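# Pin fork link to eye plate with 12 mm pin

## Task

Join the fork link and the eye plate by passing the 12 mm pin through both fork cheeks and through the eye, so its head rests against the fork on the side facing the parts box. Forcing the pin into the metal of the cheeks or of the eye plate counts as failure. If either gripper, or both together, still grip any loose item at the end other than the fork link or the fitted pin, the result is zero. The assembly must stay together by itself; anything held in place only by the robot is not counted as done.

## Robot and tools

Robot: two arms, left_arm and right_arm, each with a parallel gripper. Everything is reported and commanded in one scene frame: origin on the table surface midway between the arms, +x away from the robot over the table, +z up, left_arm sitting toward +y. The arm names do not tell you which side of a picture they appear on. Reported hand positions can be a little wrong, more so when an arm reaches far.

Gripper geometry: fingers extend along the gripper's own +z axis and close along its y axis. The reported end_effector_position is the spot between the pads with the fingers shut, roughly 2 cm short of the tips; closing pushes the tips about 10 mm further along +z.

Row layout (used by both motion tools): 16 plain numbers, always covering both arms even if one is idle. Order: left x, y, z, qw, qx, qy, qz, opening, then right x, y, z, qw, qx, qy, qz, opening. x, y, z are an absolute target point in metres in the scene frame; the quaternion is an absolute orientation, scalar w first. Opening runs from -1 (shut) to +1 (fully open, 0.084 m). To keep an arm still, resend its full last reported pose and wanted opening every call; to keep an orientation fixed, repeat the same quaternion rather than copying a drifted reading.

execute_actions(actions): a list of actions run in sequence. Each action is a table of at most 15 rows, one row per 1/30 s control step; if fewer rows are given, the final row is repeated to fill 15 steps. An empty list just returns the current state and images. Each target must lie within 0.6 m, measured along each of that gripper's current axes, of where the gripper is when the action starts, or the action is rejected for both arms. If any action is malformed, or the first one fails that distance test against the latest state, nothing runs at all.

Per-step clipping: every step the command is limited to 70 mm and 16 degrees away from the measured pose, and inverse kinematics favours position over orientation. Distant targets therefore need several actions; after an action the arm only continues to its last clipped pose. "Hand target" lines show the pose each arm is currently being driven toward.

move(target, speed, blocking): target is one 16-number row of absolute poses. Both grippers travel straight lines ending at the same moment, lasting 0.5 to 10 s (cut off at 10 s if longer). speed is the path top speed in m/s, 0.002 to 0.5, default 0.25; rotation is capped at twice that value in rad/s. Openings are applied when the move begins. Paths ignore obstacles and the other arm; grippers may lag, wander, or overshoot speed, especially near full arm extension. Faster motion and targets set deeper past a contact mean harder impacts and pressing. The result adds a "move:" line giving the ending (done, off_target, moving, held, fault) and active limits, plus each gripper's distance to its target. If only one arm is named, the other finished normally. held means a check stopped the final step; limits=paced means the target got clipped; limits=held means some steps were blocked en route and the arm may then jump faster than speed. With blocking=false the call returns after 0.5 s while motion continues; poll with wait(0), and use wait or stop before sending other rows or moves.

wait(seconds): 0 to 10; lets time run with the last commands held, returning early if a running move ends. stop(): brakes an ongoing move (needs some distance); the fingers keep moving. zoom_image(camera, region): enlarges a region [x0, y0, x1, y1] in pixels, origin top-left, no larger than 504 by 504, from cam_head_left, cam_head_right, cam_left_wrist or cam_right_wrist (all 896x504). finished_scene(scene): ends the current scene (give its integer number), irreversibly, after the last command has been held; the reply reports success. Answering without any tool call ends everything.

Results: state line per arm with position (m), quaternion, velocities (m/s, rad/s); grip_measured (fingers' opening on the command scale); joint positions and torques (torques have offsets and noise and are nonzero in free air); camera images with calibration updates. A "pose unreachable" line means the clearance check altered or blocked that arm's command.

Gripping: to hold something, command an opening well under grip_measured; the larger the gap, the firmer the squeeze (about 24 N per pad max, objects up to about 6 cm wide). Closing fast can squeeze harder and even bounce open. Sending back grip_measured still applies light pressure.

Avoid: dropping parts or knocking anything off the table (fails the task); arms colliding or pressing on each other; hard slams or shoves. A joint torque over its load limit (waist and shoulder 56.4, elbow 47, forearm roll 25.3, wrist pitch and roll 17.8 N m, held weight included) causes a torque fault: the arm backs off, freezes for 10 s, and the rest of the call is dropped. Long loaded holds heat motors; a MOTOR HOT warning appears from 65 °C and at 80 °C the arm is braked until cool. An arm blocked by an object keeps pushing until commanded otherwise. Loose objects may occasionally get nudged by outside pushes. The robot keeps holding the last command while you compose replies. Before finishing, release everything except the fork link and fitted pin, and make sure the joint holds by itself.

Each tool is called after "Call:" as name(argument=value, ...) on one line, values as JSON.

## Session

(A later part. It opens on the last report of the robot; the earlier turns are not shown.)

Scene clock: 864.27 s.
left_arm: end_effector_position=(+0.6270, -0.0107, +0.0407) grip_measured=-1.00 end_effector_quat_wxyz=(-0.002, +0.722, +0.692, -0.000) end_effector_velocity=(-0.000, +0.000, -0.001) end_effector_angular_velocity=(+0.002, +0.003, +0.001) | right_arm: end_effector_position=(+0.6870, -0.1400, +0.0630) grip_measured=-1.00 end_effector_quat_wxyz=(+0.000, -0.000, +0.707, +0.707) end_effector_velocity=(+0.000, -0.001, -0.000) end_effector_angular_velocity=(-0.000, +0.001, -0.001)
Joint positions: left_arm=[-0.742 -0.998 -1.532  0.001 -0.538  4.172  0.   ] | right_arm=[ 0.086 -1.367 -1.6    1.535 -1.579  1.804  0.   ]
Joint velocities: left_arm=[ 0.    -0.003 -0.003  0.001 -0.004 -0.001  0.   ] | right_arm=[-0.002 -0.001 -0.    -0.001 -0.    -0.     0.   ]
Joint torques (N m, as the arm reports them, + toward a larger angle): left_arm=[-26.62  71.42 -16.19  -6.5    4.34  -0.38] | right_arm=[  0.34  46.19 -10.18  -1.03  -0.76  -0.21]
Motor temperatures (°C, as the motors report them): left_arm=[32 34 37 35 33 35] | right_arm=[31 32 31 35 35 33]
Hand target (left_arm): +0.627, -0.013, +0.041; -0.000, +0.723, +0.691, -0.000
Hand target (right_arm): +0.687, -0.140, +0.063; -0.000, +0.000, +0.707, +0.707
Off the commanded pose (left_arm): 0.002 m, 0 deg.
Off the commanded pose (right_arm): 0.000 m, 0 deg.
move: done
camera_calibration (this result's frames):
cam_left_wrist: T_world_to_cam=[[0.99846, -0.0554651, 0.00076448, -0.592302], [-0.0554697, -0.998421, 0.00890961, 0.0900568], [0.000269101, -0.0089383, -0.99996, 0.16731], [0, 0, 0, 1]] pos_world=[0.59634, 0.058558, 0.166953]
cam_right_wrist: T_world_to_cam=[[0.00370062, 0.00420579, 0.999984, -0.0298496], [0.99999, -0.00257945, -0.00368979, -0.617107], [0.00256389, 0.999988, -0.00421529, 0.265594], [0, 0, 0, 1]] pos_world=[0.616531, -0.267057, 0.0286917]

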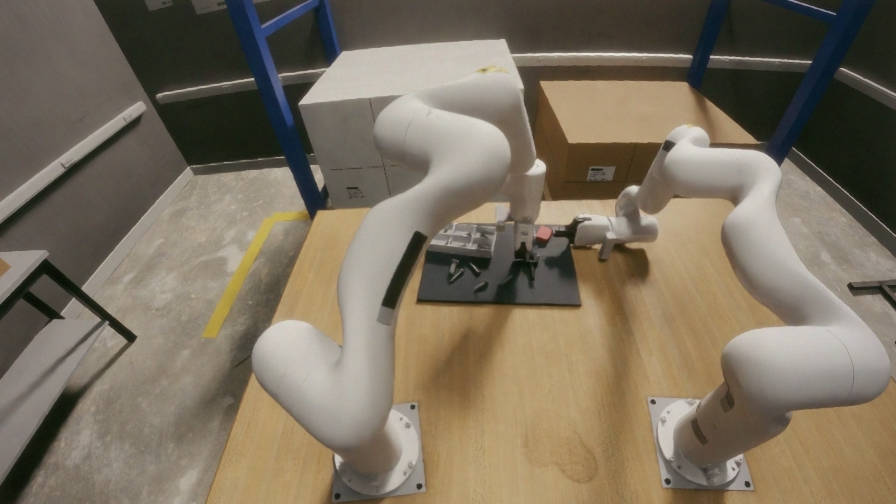

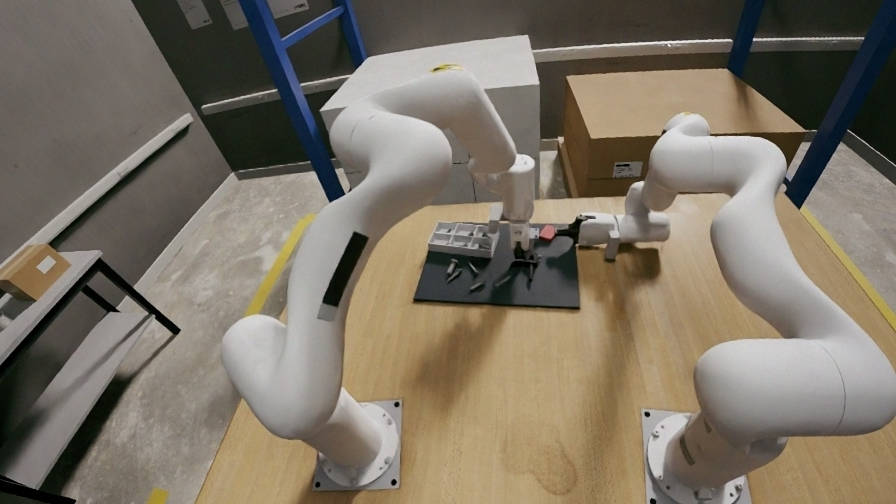

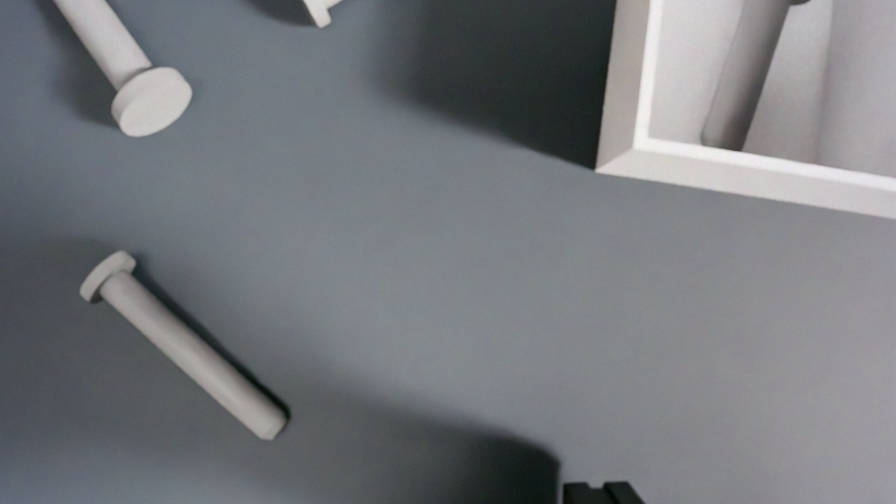

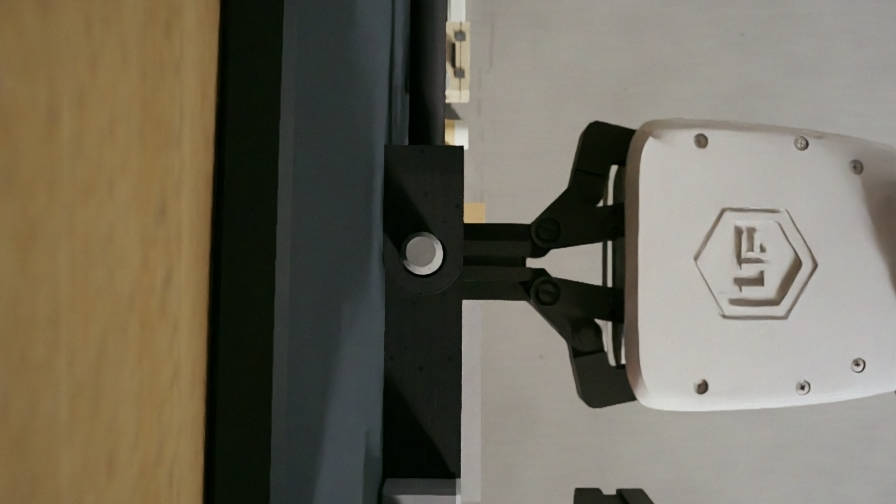

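Seated as expected. Verify from above.

Call:
move(target=[0.627,-0.003,0.041,0,0.723,0.691,0,-1,0.687,-0.14,0.063,0,0,0.707,0.707,-1], speed=0.03)

Call:
move(target=[0.627,-0.003,0.11,0,0.723,0.691,0,-0.2,0.687,-0.2,0.09,0,0,0.707,0.707,-1], speed=0.1)

Call:
move(target=[0.626,-0.06,0.11,0,0.707,0.707,0,-0.2,0.687,-0.25,0.12,0,0,0.707,0.707,-1], speed=0.1)

Scene clock: 866.43 s.
left_arm: end_effector_position=(+0.6271, -0.0032, +0.0411) grip_measured=-1.00 end_effector_quat_wxyz=(+0.000, +0.723, +0.691, +0.000) end_effector_velocity=(-0.001, +0.002, -0.002) end_effector_angular_velocity=(+0.003, +0.004, +0.000) | right_arm: end_effector_position=(+0.6870, -0.1400, +0.0630) grip_measured=-1.00 end_effector_quat_wxyz=(+0.000, +0.000, +0.707, +0.707) end_effector_velocity=(-0.000, +0.000, -0.000) end_effector_angular_velocity=(-0.000, +0.001, +0.000)
Joint positions: left_arm=[-0.732 -0.987 -1.512 -0.    -0.525  4.185  0.   ] | right_arm=[ 0.086 -1.367 -1.6    1.535 -1.579  1.804  0.   ]
Joint velocities: left_arm=[ 0.002 -0.001  0.003  0.001 -0.001  0.001  0.   ] | right_arm=[ 0.    -0.     0.001 -0.     0.    -0.     0.   ]
Joint torques (N m, as the arm reports them, + toward a larger angle): left_arm=[ 6.44 71.88 -9.44 -0.39  0.37 -0.18] | right_arm=[ -1.36  44.18 -10.57  -1.64  -0.56  -0.05]
Motor temperatures (°C, as the motors report them): left_arm=[32 34 37 35 33 35] | right_arm=[31 32 31 35 35 33]
Hand target (left_arm): +0.627, -0.003, +0.041; +0.000, +0.723, +0.691, +0.000
Hand target (right_arm): +0.687, -0.140, +0.063; +0.000, +0.000, +0.707, +0.707
Off the commanded pose (left_arm): 0.000 m, 0 deg.
Off the commanded pose (right_arm): 0.000 m, 0 deg.
move: done
camera_calibration (this result's frames):
cam_left_wrist: T_world_to_cam=[[0.998346, -0.0573665, 0.003841, -0.591992], [-0.0574064, -0.998288, 0.0112422, 0.0986355], [0.0031895, -0.0114441, -0.999929, 0.165931], [0, 0, 0, 1]] pos_world=[0.596146, 0.066405, 0.167084]
cam_right_wrist: T_world_to_cam=[[0.00370072, 0.00420577, 0.999984, -0.0298496], [0.99999, -0.00257948, -0.00368989, -0.617107], [0.00256392, 0.999988, -0.00421528, 0.265594], [0, 0, 0, 1]] pos_world=[0.616531, -0.267057, 0.0286917]

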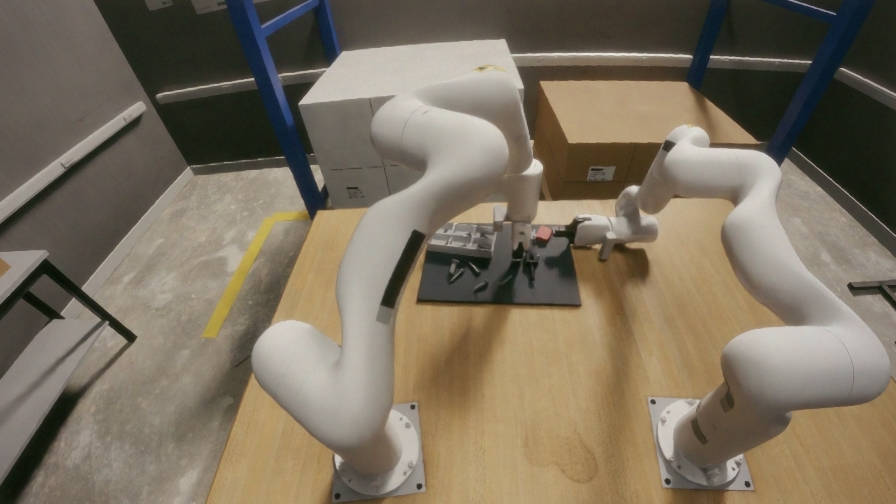

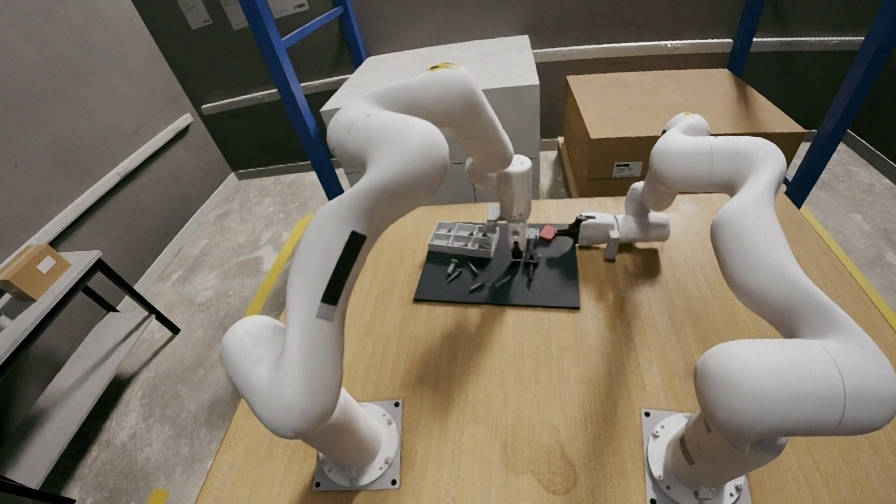

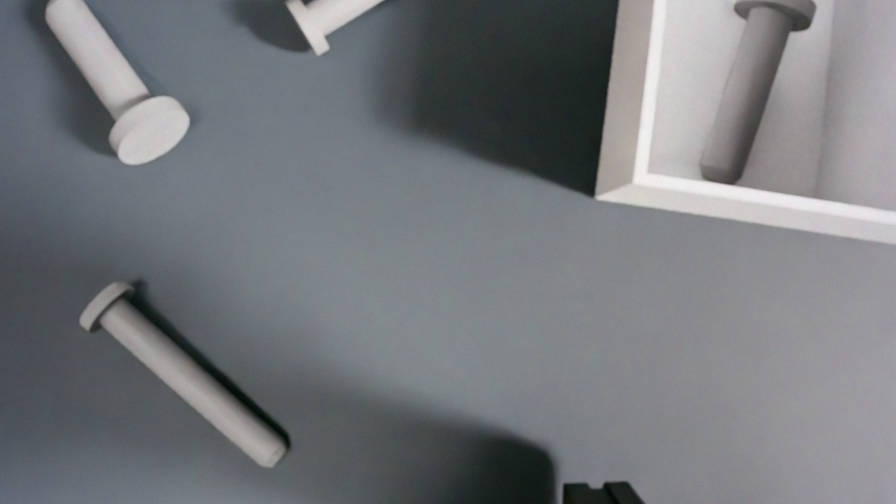

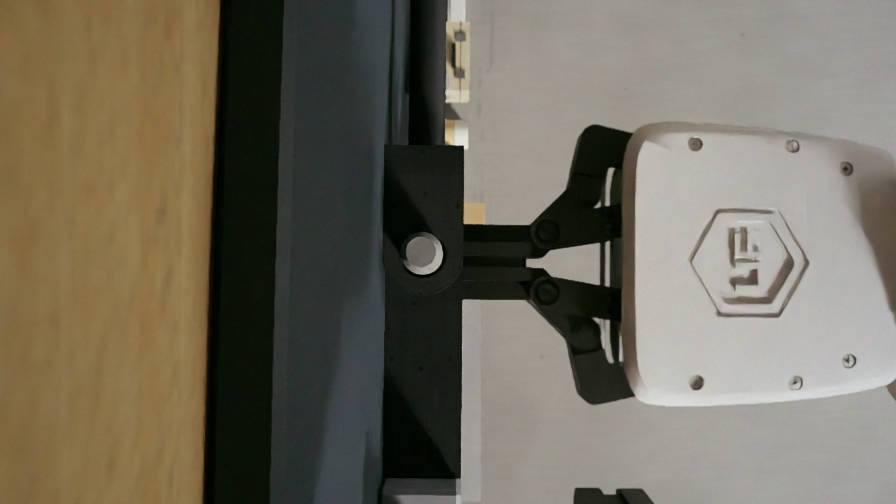

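Scene clock: 867.57 s.
left_arm: end_effector_position=(+0.6268, -0.0029, +0.1096) grip_measured=-0.22 end_effector_quat_wxyz=(-0.000, +0.723, +0.691, -0.000) end_effector_velocity=(+0.001, -0.000, +0.003) end_effector_angular_velocity=(-0.001, -0.002, -0.001) | right_arm: end_effector_position=(+0.6870, -0.1996, +0.0900) grip_measured=-1.00 end_effector_quat_wxyz=(-0.000, -0.000, +0.707, +0.707) end_effector_velocity=(+0.001, -0.002, +0.001) end_effector_angular_velocity=(-0.000, -0.002, -0.002)
Joint positions: left_arm=[-0.732 -0.875 -1.494 -0.    -0.619  4.185  0.035] | right_arm=[-0.009 -1.314 -1.573  1.444 -1.605  1.828  0.   ]
Joint velocities: left_arm=[-0.     0.004 -0.     0.001 -0.002  0.    -0.   ] | right_arm=[-0.004  0.001 -0.002 -0.002 -0.001  0.001  0.   ]
Joint torques (N m, as the arm reports them, + toward a larger angle): left_arm=[  6.54  70.9  -10.79  -0.47   0.32  -0.23] | right_arm=[  1.82  45.3  -10.07  -0.15  -0.7   -0.04]
Motor temperatures (°C, as the motors report them): left_arm=[32 34 37 35 33 35] | right_arm=[31 32 31 35 35 33]
Hand target (left_arm): +0.627, -0.003, +0.110; +0.000, +0.723, +0.691, -0.000
Hand target (right_arm): +0.687, -0.200, +0.090; +0.000, -0.000, +0.707, +0.707
Off the commanded pose (left_arm): 0.000 m, 0 deg.
Off the commanded pose (right_arm): 0.000 m, 0 deg.
move: done
camera_calibration (this result's frames):
cam_left_wrist: T_world_to_cam=[[0.998344, -0.0574563, 0.00299775, -0.591848], [-0.0574859, -0.998286, 0.0109566, 0.0982501], [0.00236309, -0.0111108, -0.999935, 0.234981], [0, 0, 0, 1]] pos_world=[0.59596, 0.0666871, 0.235663]
cam_right_wrist: T_world_to_cam=[[0.00375529, 0.00368865, 0.999986, -0.0567018], [0.99999, -0.00251148, -0.00374604, -0.617191], [0.00249763, 0.99999, -0.00369804, 0.325333], [0, 0, 0, 1]] pos_world=[0.616585, -0.326671, 0.0555921]

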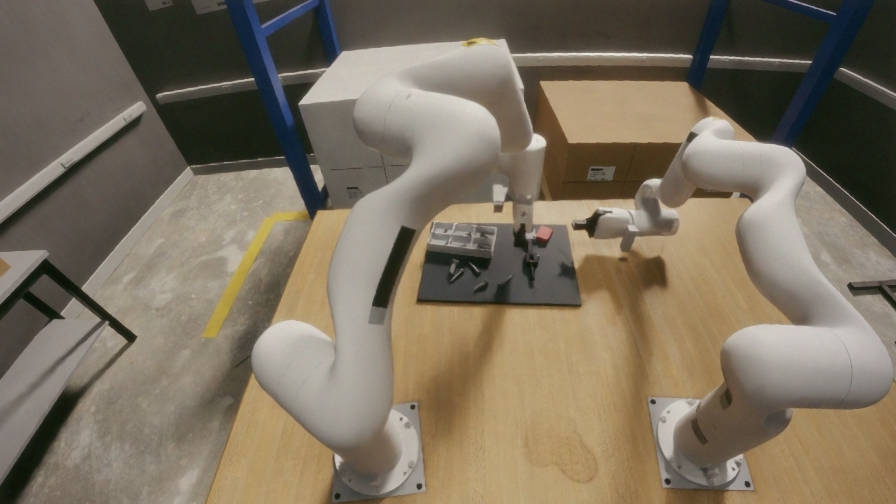

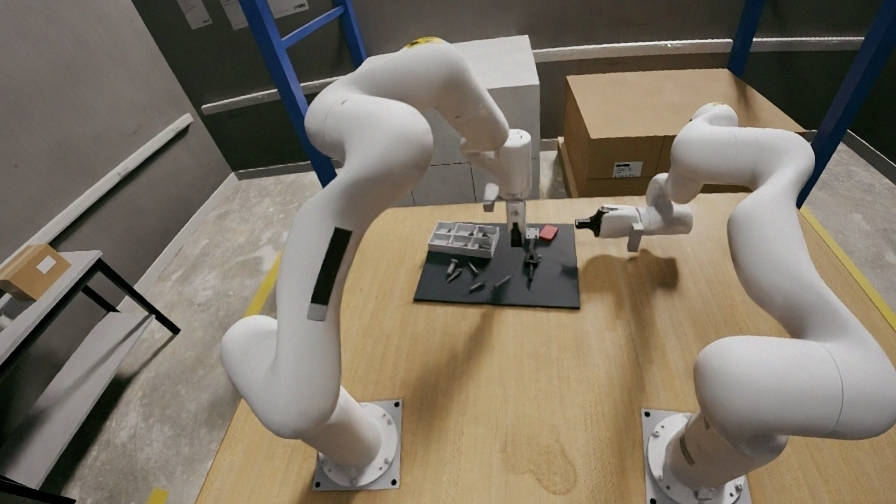

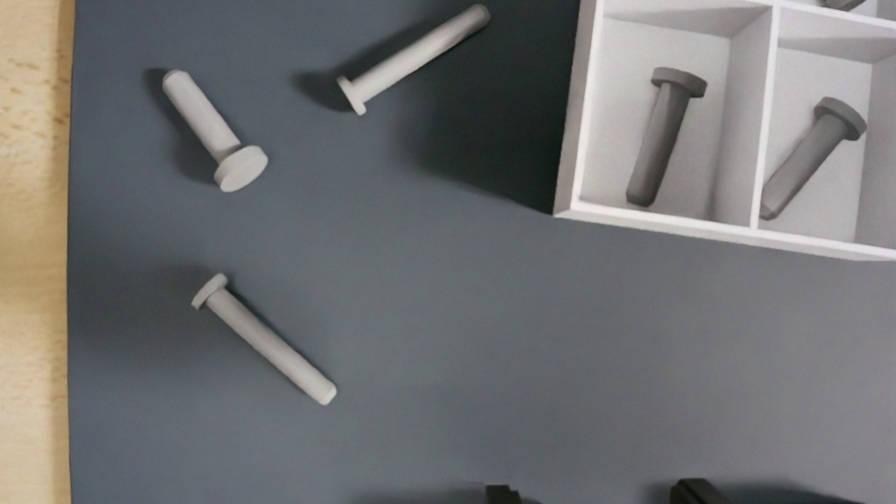

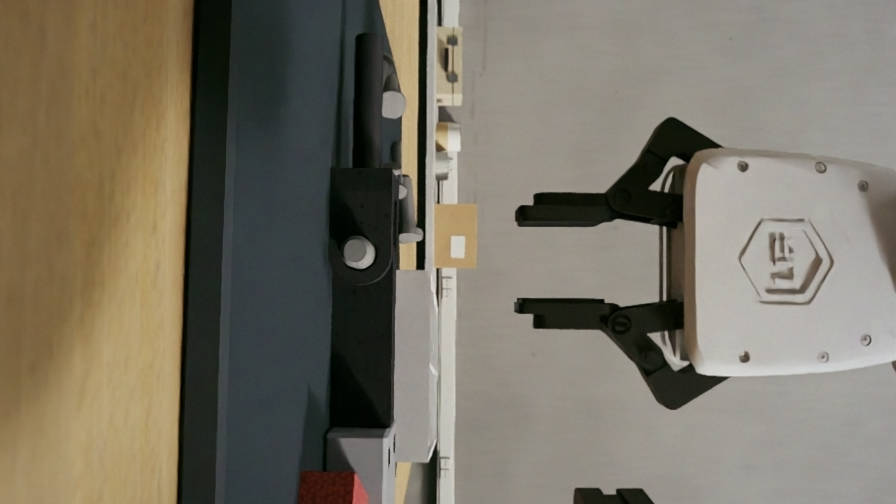

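Scene clock: 868.60 s.
left_arm: end_effector_position=(+0.6262, -0.0598, +0.1101) grip_measured=-0.22 end_effector_quat_wxyz=(+0.000, +0.707, +0.707, -0.000) end_effector_velocity=(-0.000, -0.002, +0.000) end_effector_angular_velocity=(+0.001, +0.001, +0.001) | right_arm: end_effector_position=(+0.6871, -0.2497, +0.1199) grip_measured=-1.00 end_effector_quat_wxyz=(-0.000, +0.000, +0.707, +0.707) end_effector_velocity=(+0.001, -0.002, +0.002) end_effector_angular_velocity=(+0.000, -0.002, -0.002)
Joint positions: left_arm=[-0.801 -0.946 -1.625 -0.    -0.679  4.071  0.035] | right_arm=[-0.086 -1.261 -1.559  1.371 -1.632  1.863  0.   ]
Joint velocities: left_arm=[-0.003 -0.003 -0.006  0.001 -0.004 -0.004  0.   ] | right_arm=[-0.003  0.003  0.    -0.001 -0.001  0.001  0.   ]
Joint torques (N m, as the arm reports them, + toward a larger angle): left_arm=[  6.52  73.69 -10.8   -0.22   0.3   -0.23] | right_arm=[  2.67  50.16 -10.63  -1.26  -0.75  -0.11]
Motor temperatures (°C, as the motors report them): left_arm=[32 34 37 35 33 35] | right_arm=[31 32 31 35 35 33]
Hand target (left_arm): +0.626, -0.060, +0.110; -0.000, +0.707, +0.707, -0.000
Hand target (right_arm): +0.687, -0.250, +0.120; +0.000, -0.000, +0.707, +0.707
Off the commanded pose (left_arm): 0.000 m, 0 deg.
Off the commanded pose (right_arm): 0.000 m, 0 deg.
move: done
camera_calibration (this result's frames):
cam_left_wrist: T_world_to_cam=[[0.99992, -0.0122082, 0.00323315, -0.592822], [-0.0122434, -0.999864, 0.0110815, 0.0130216], [0.00309742, -0.0111202, -0.999933, 0.234358], [0, 0, 0, 1]] pos_world=[0.592208, 0.00838862, 0.236115]
cam_right_wrist: T_world_to_cam=[[0.00376584, 0.00373832, 0.999986, -0.0864439], [0.99999, -0.00253621, -0.00375638, -0.617236], [0.00252213, 0.99999, -0.00374783, 0.375482], [0, 0, 0, 1]] pos_world=[0.616609, -0.376721, 0.0855314]

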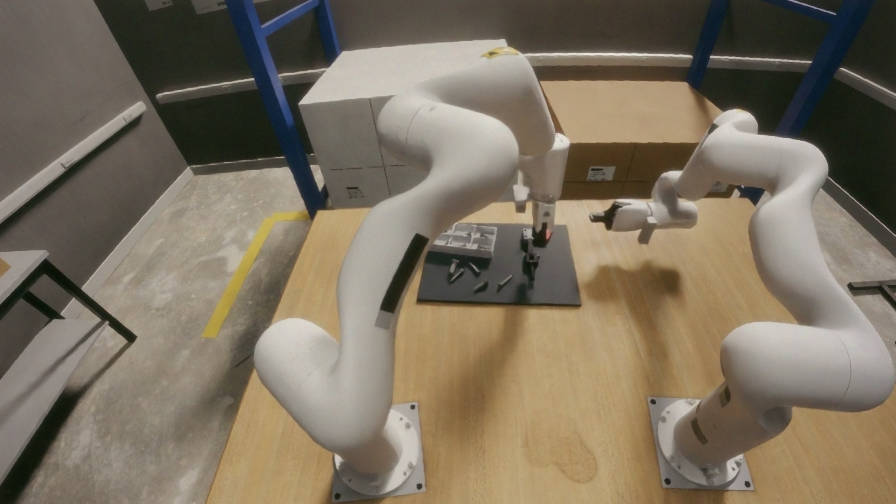

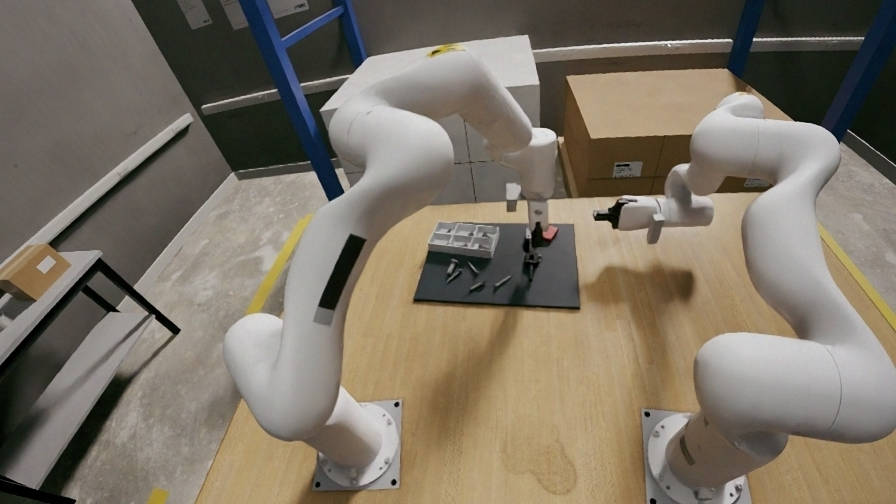

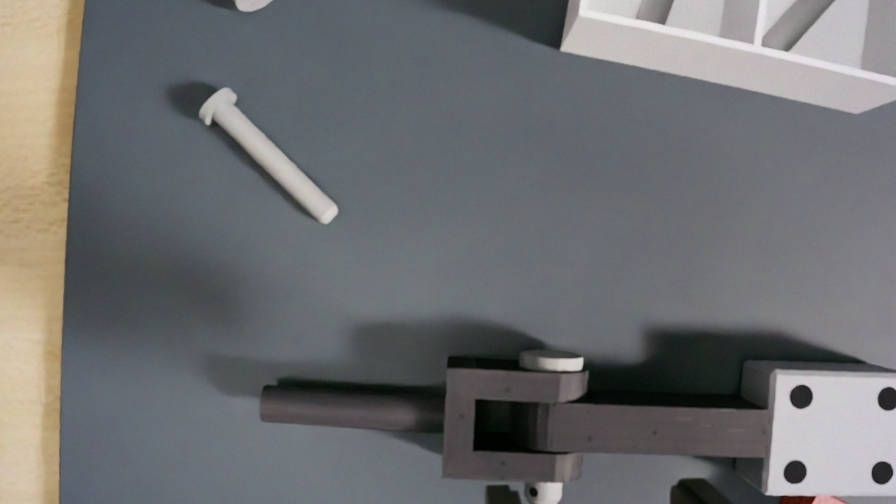

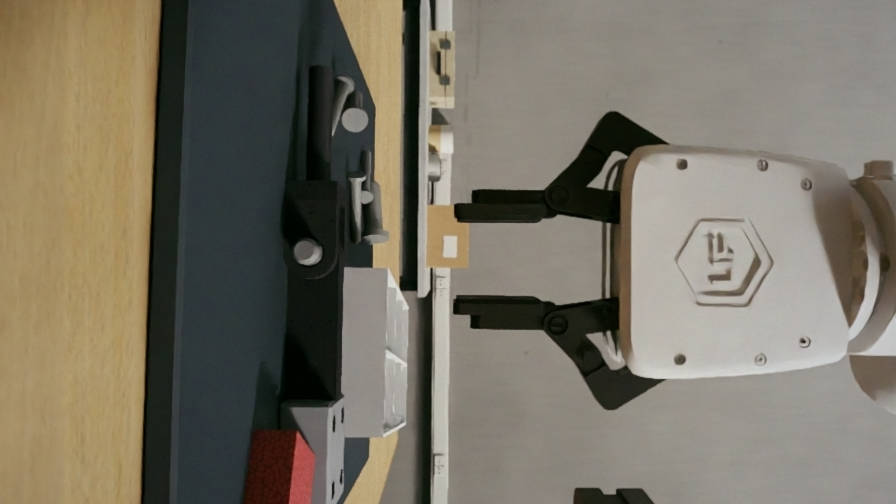

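Seated.

Call:
finished_scene(scene=1)

The scene is finished: the task was done.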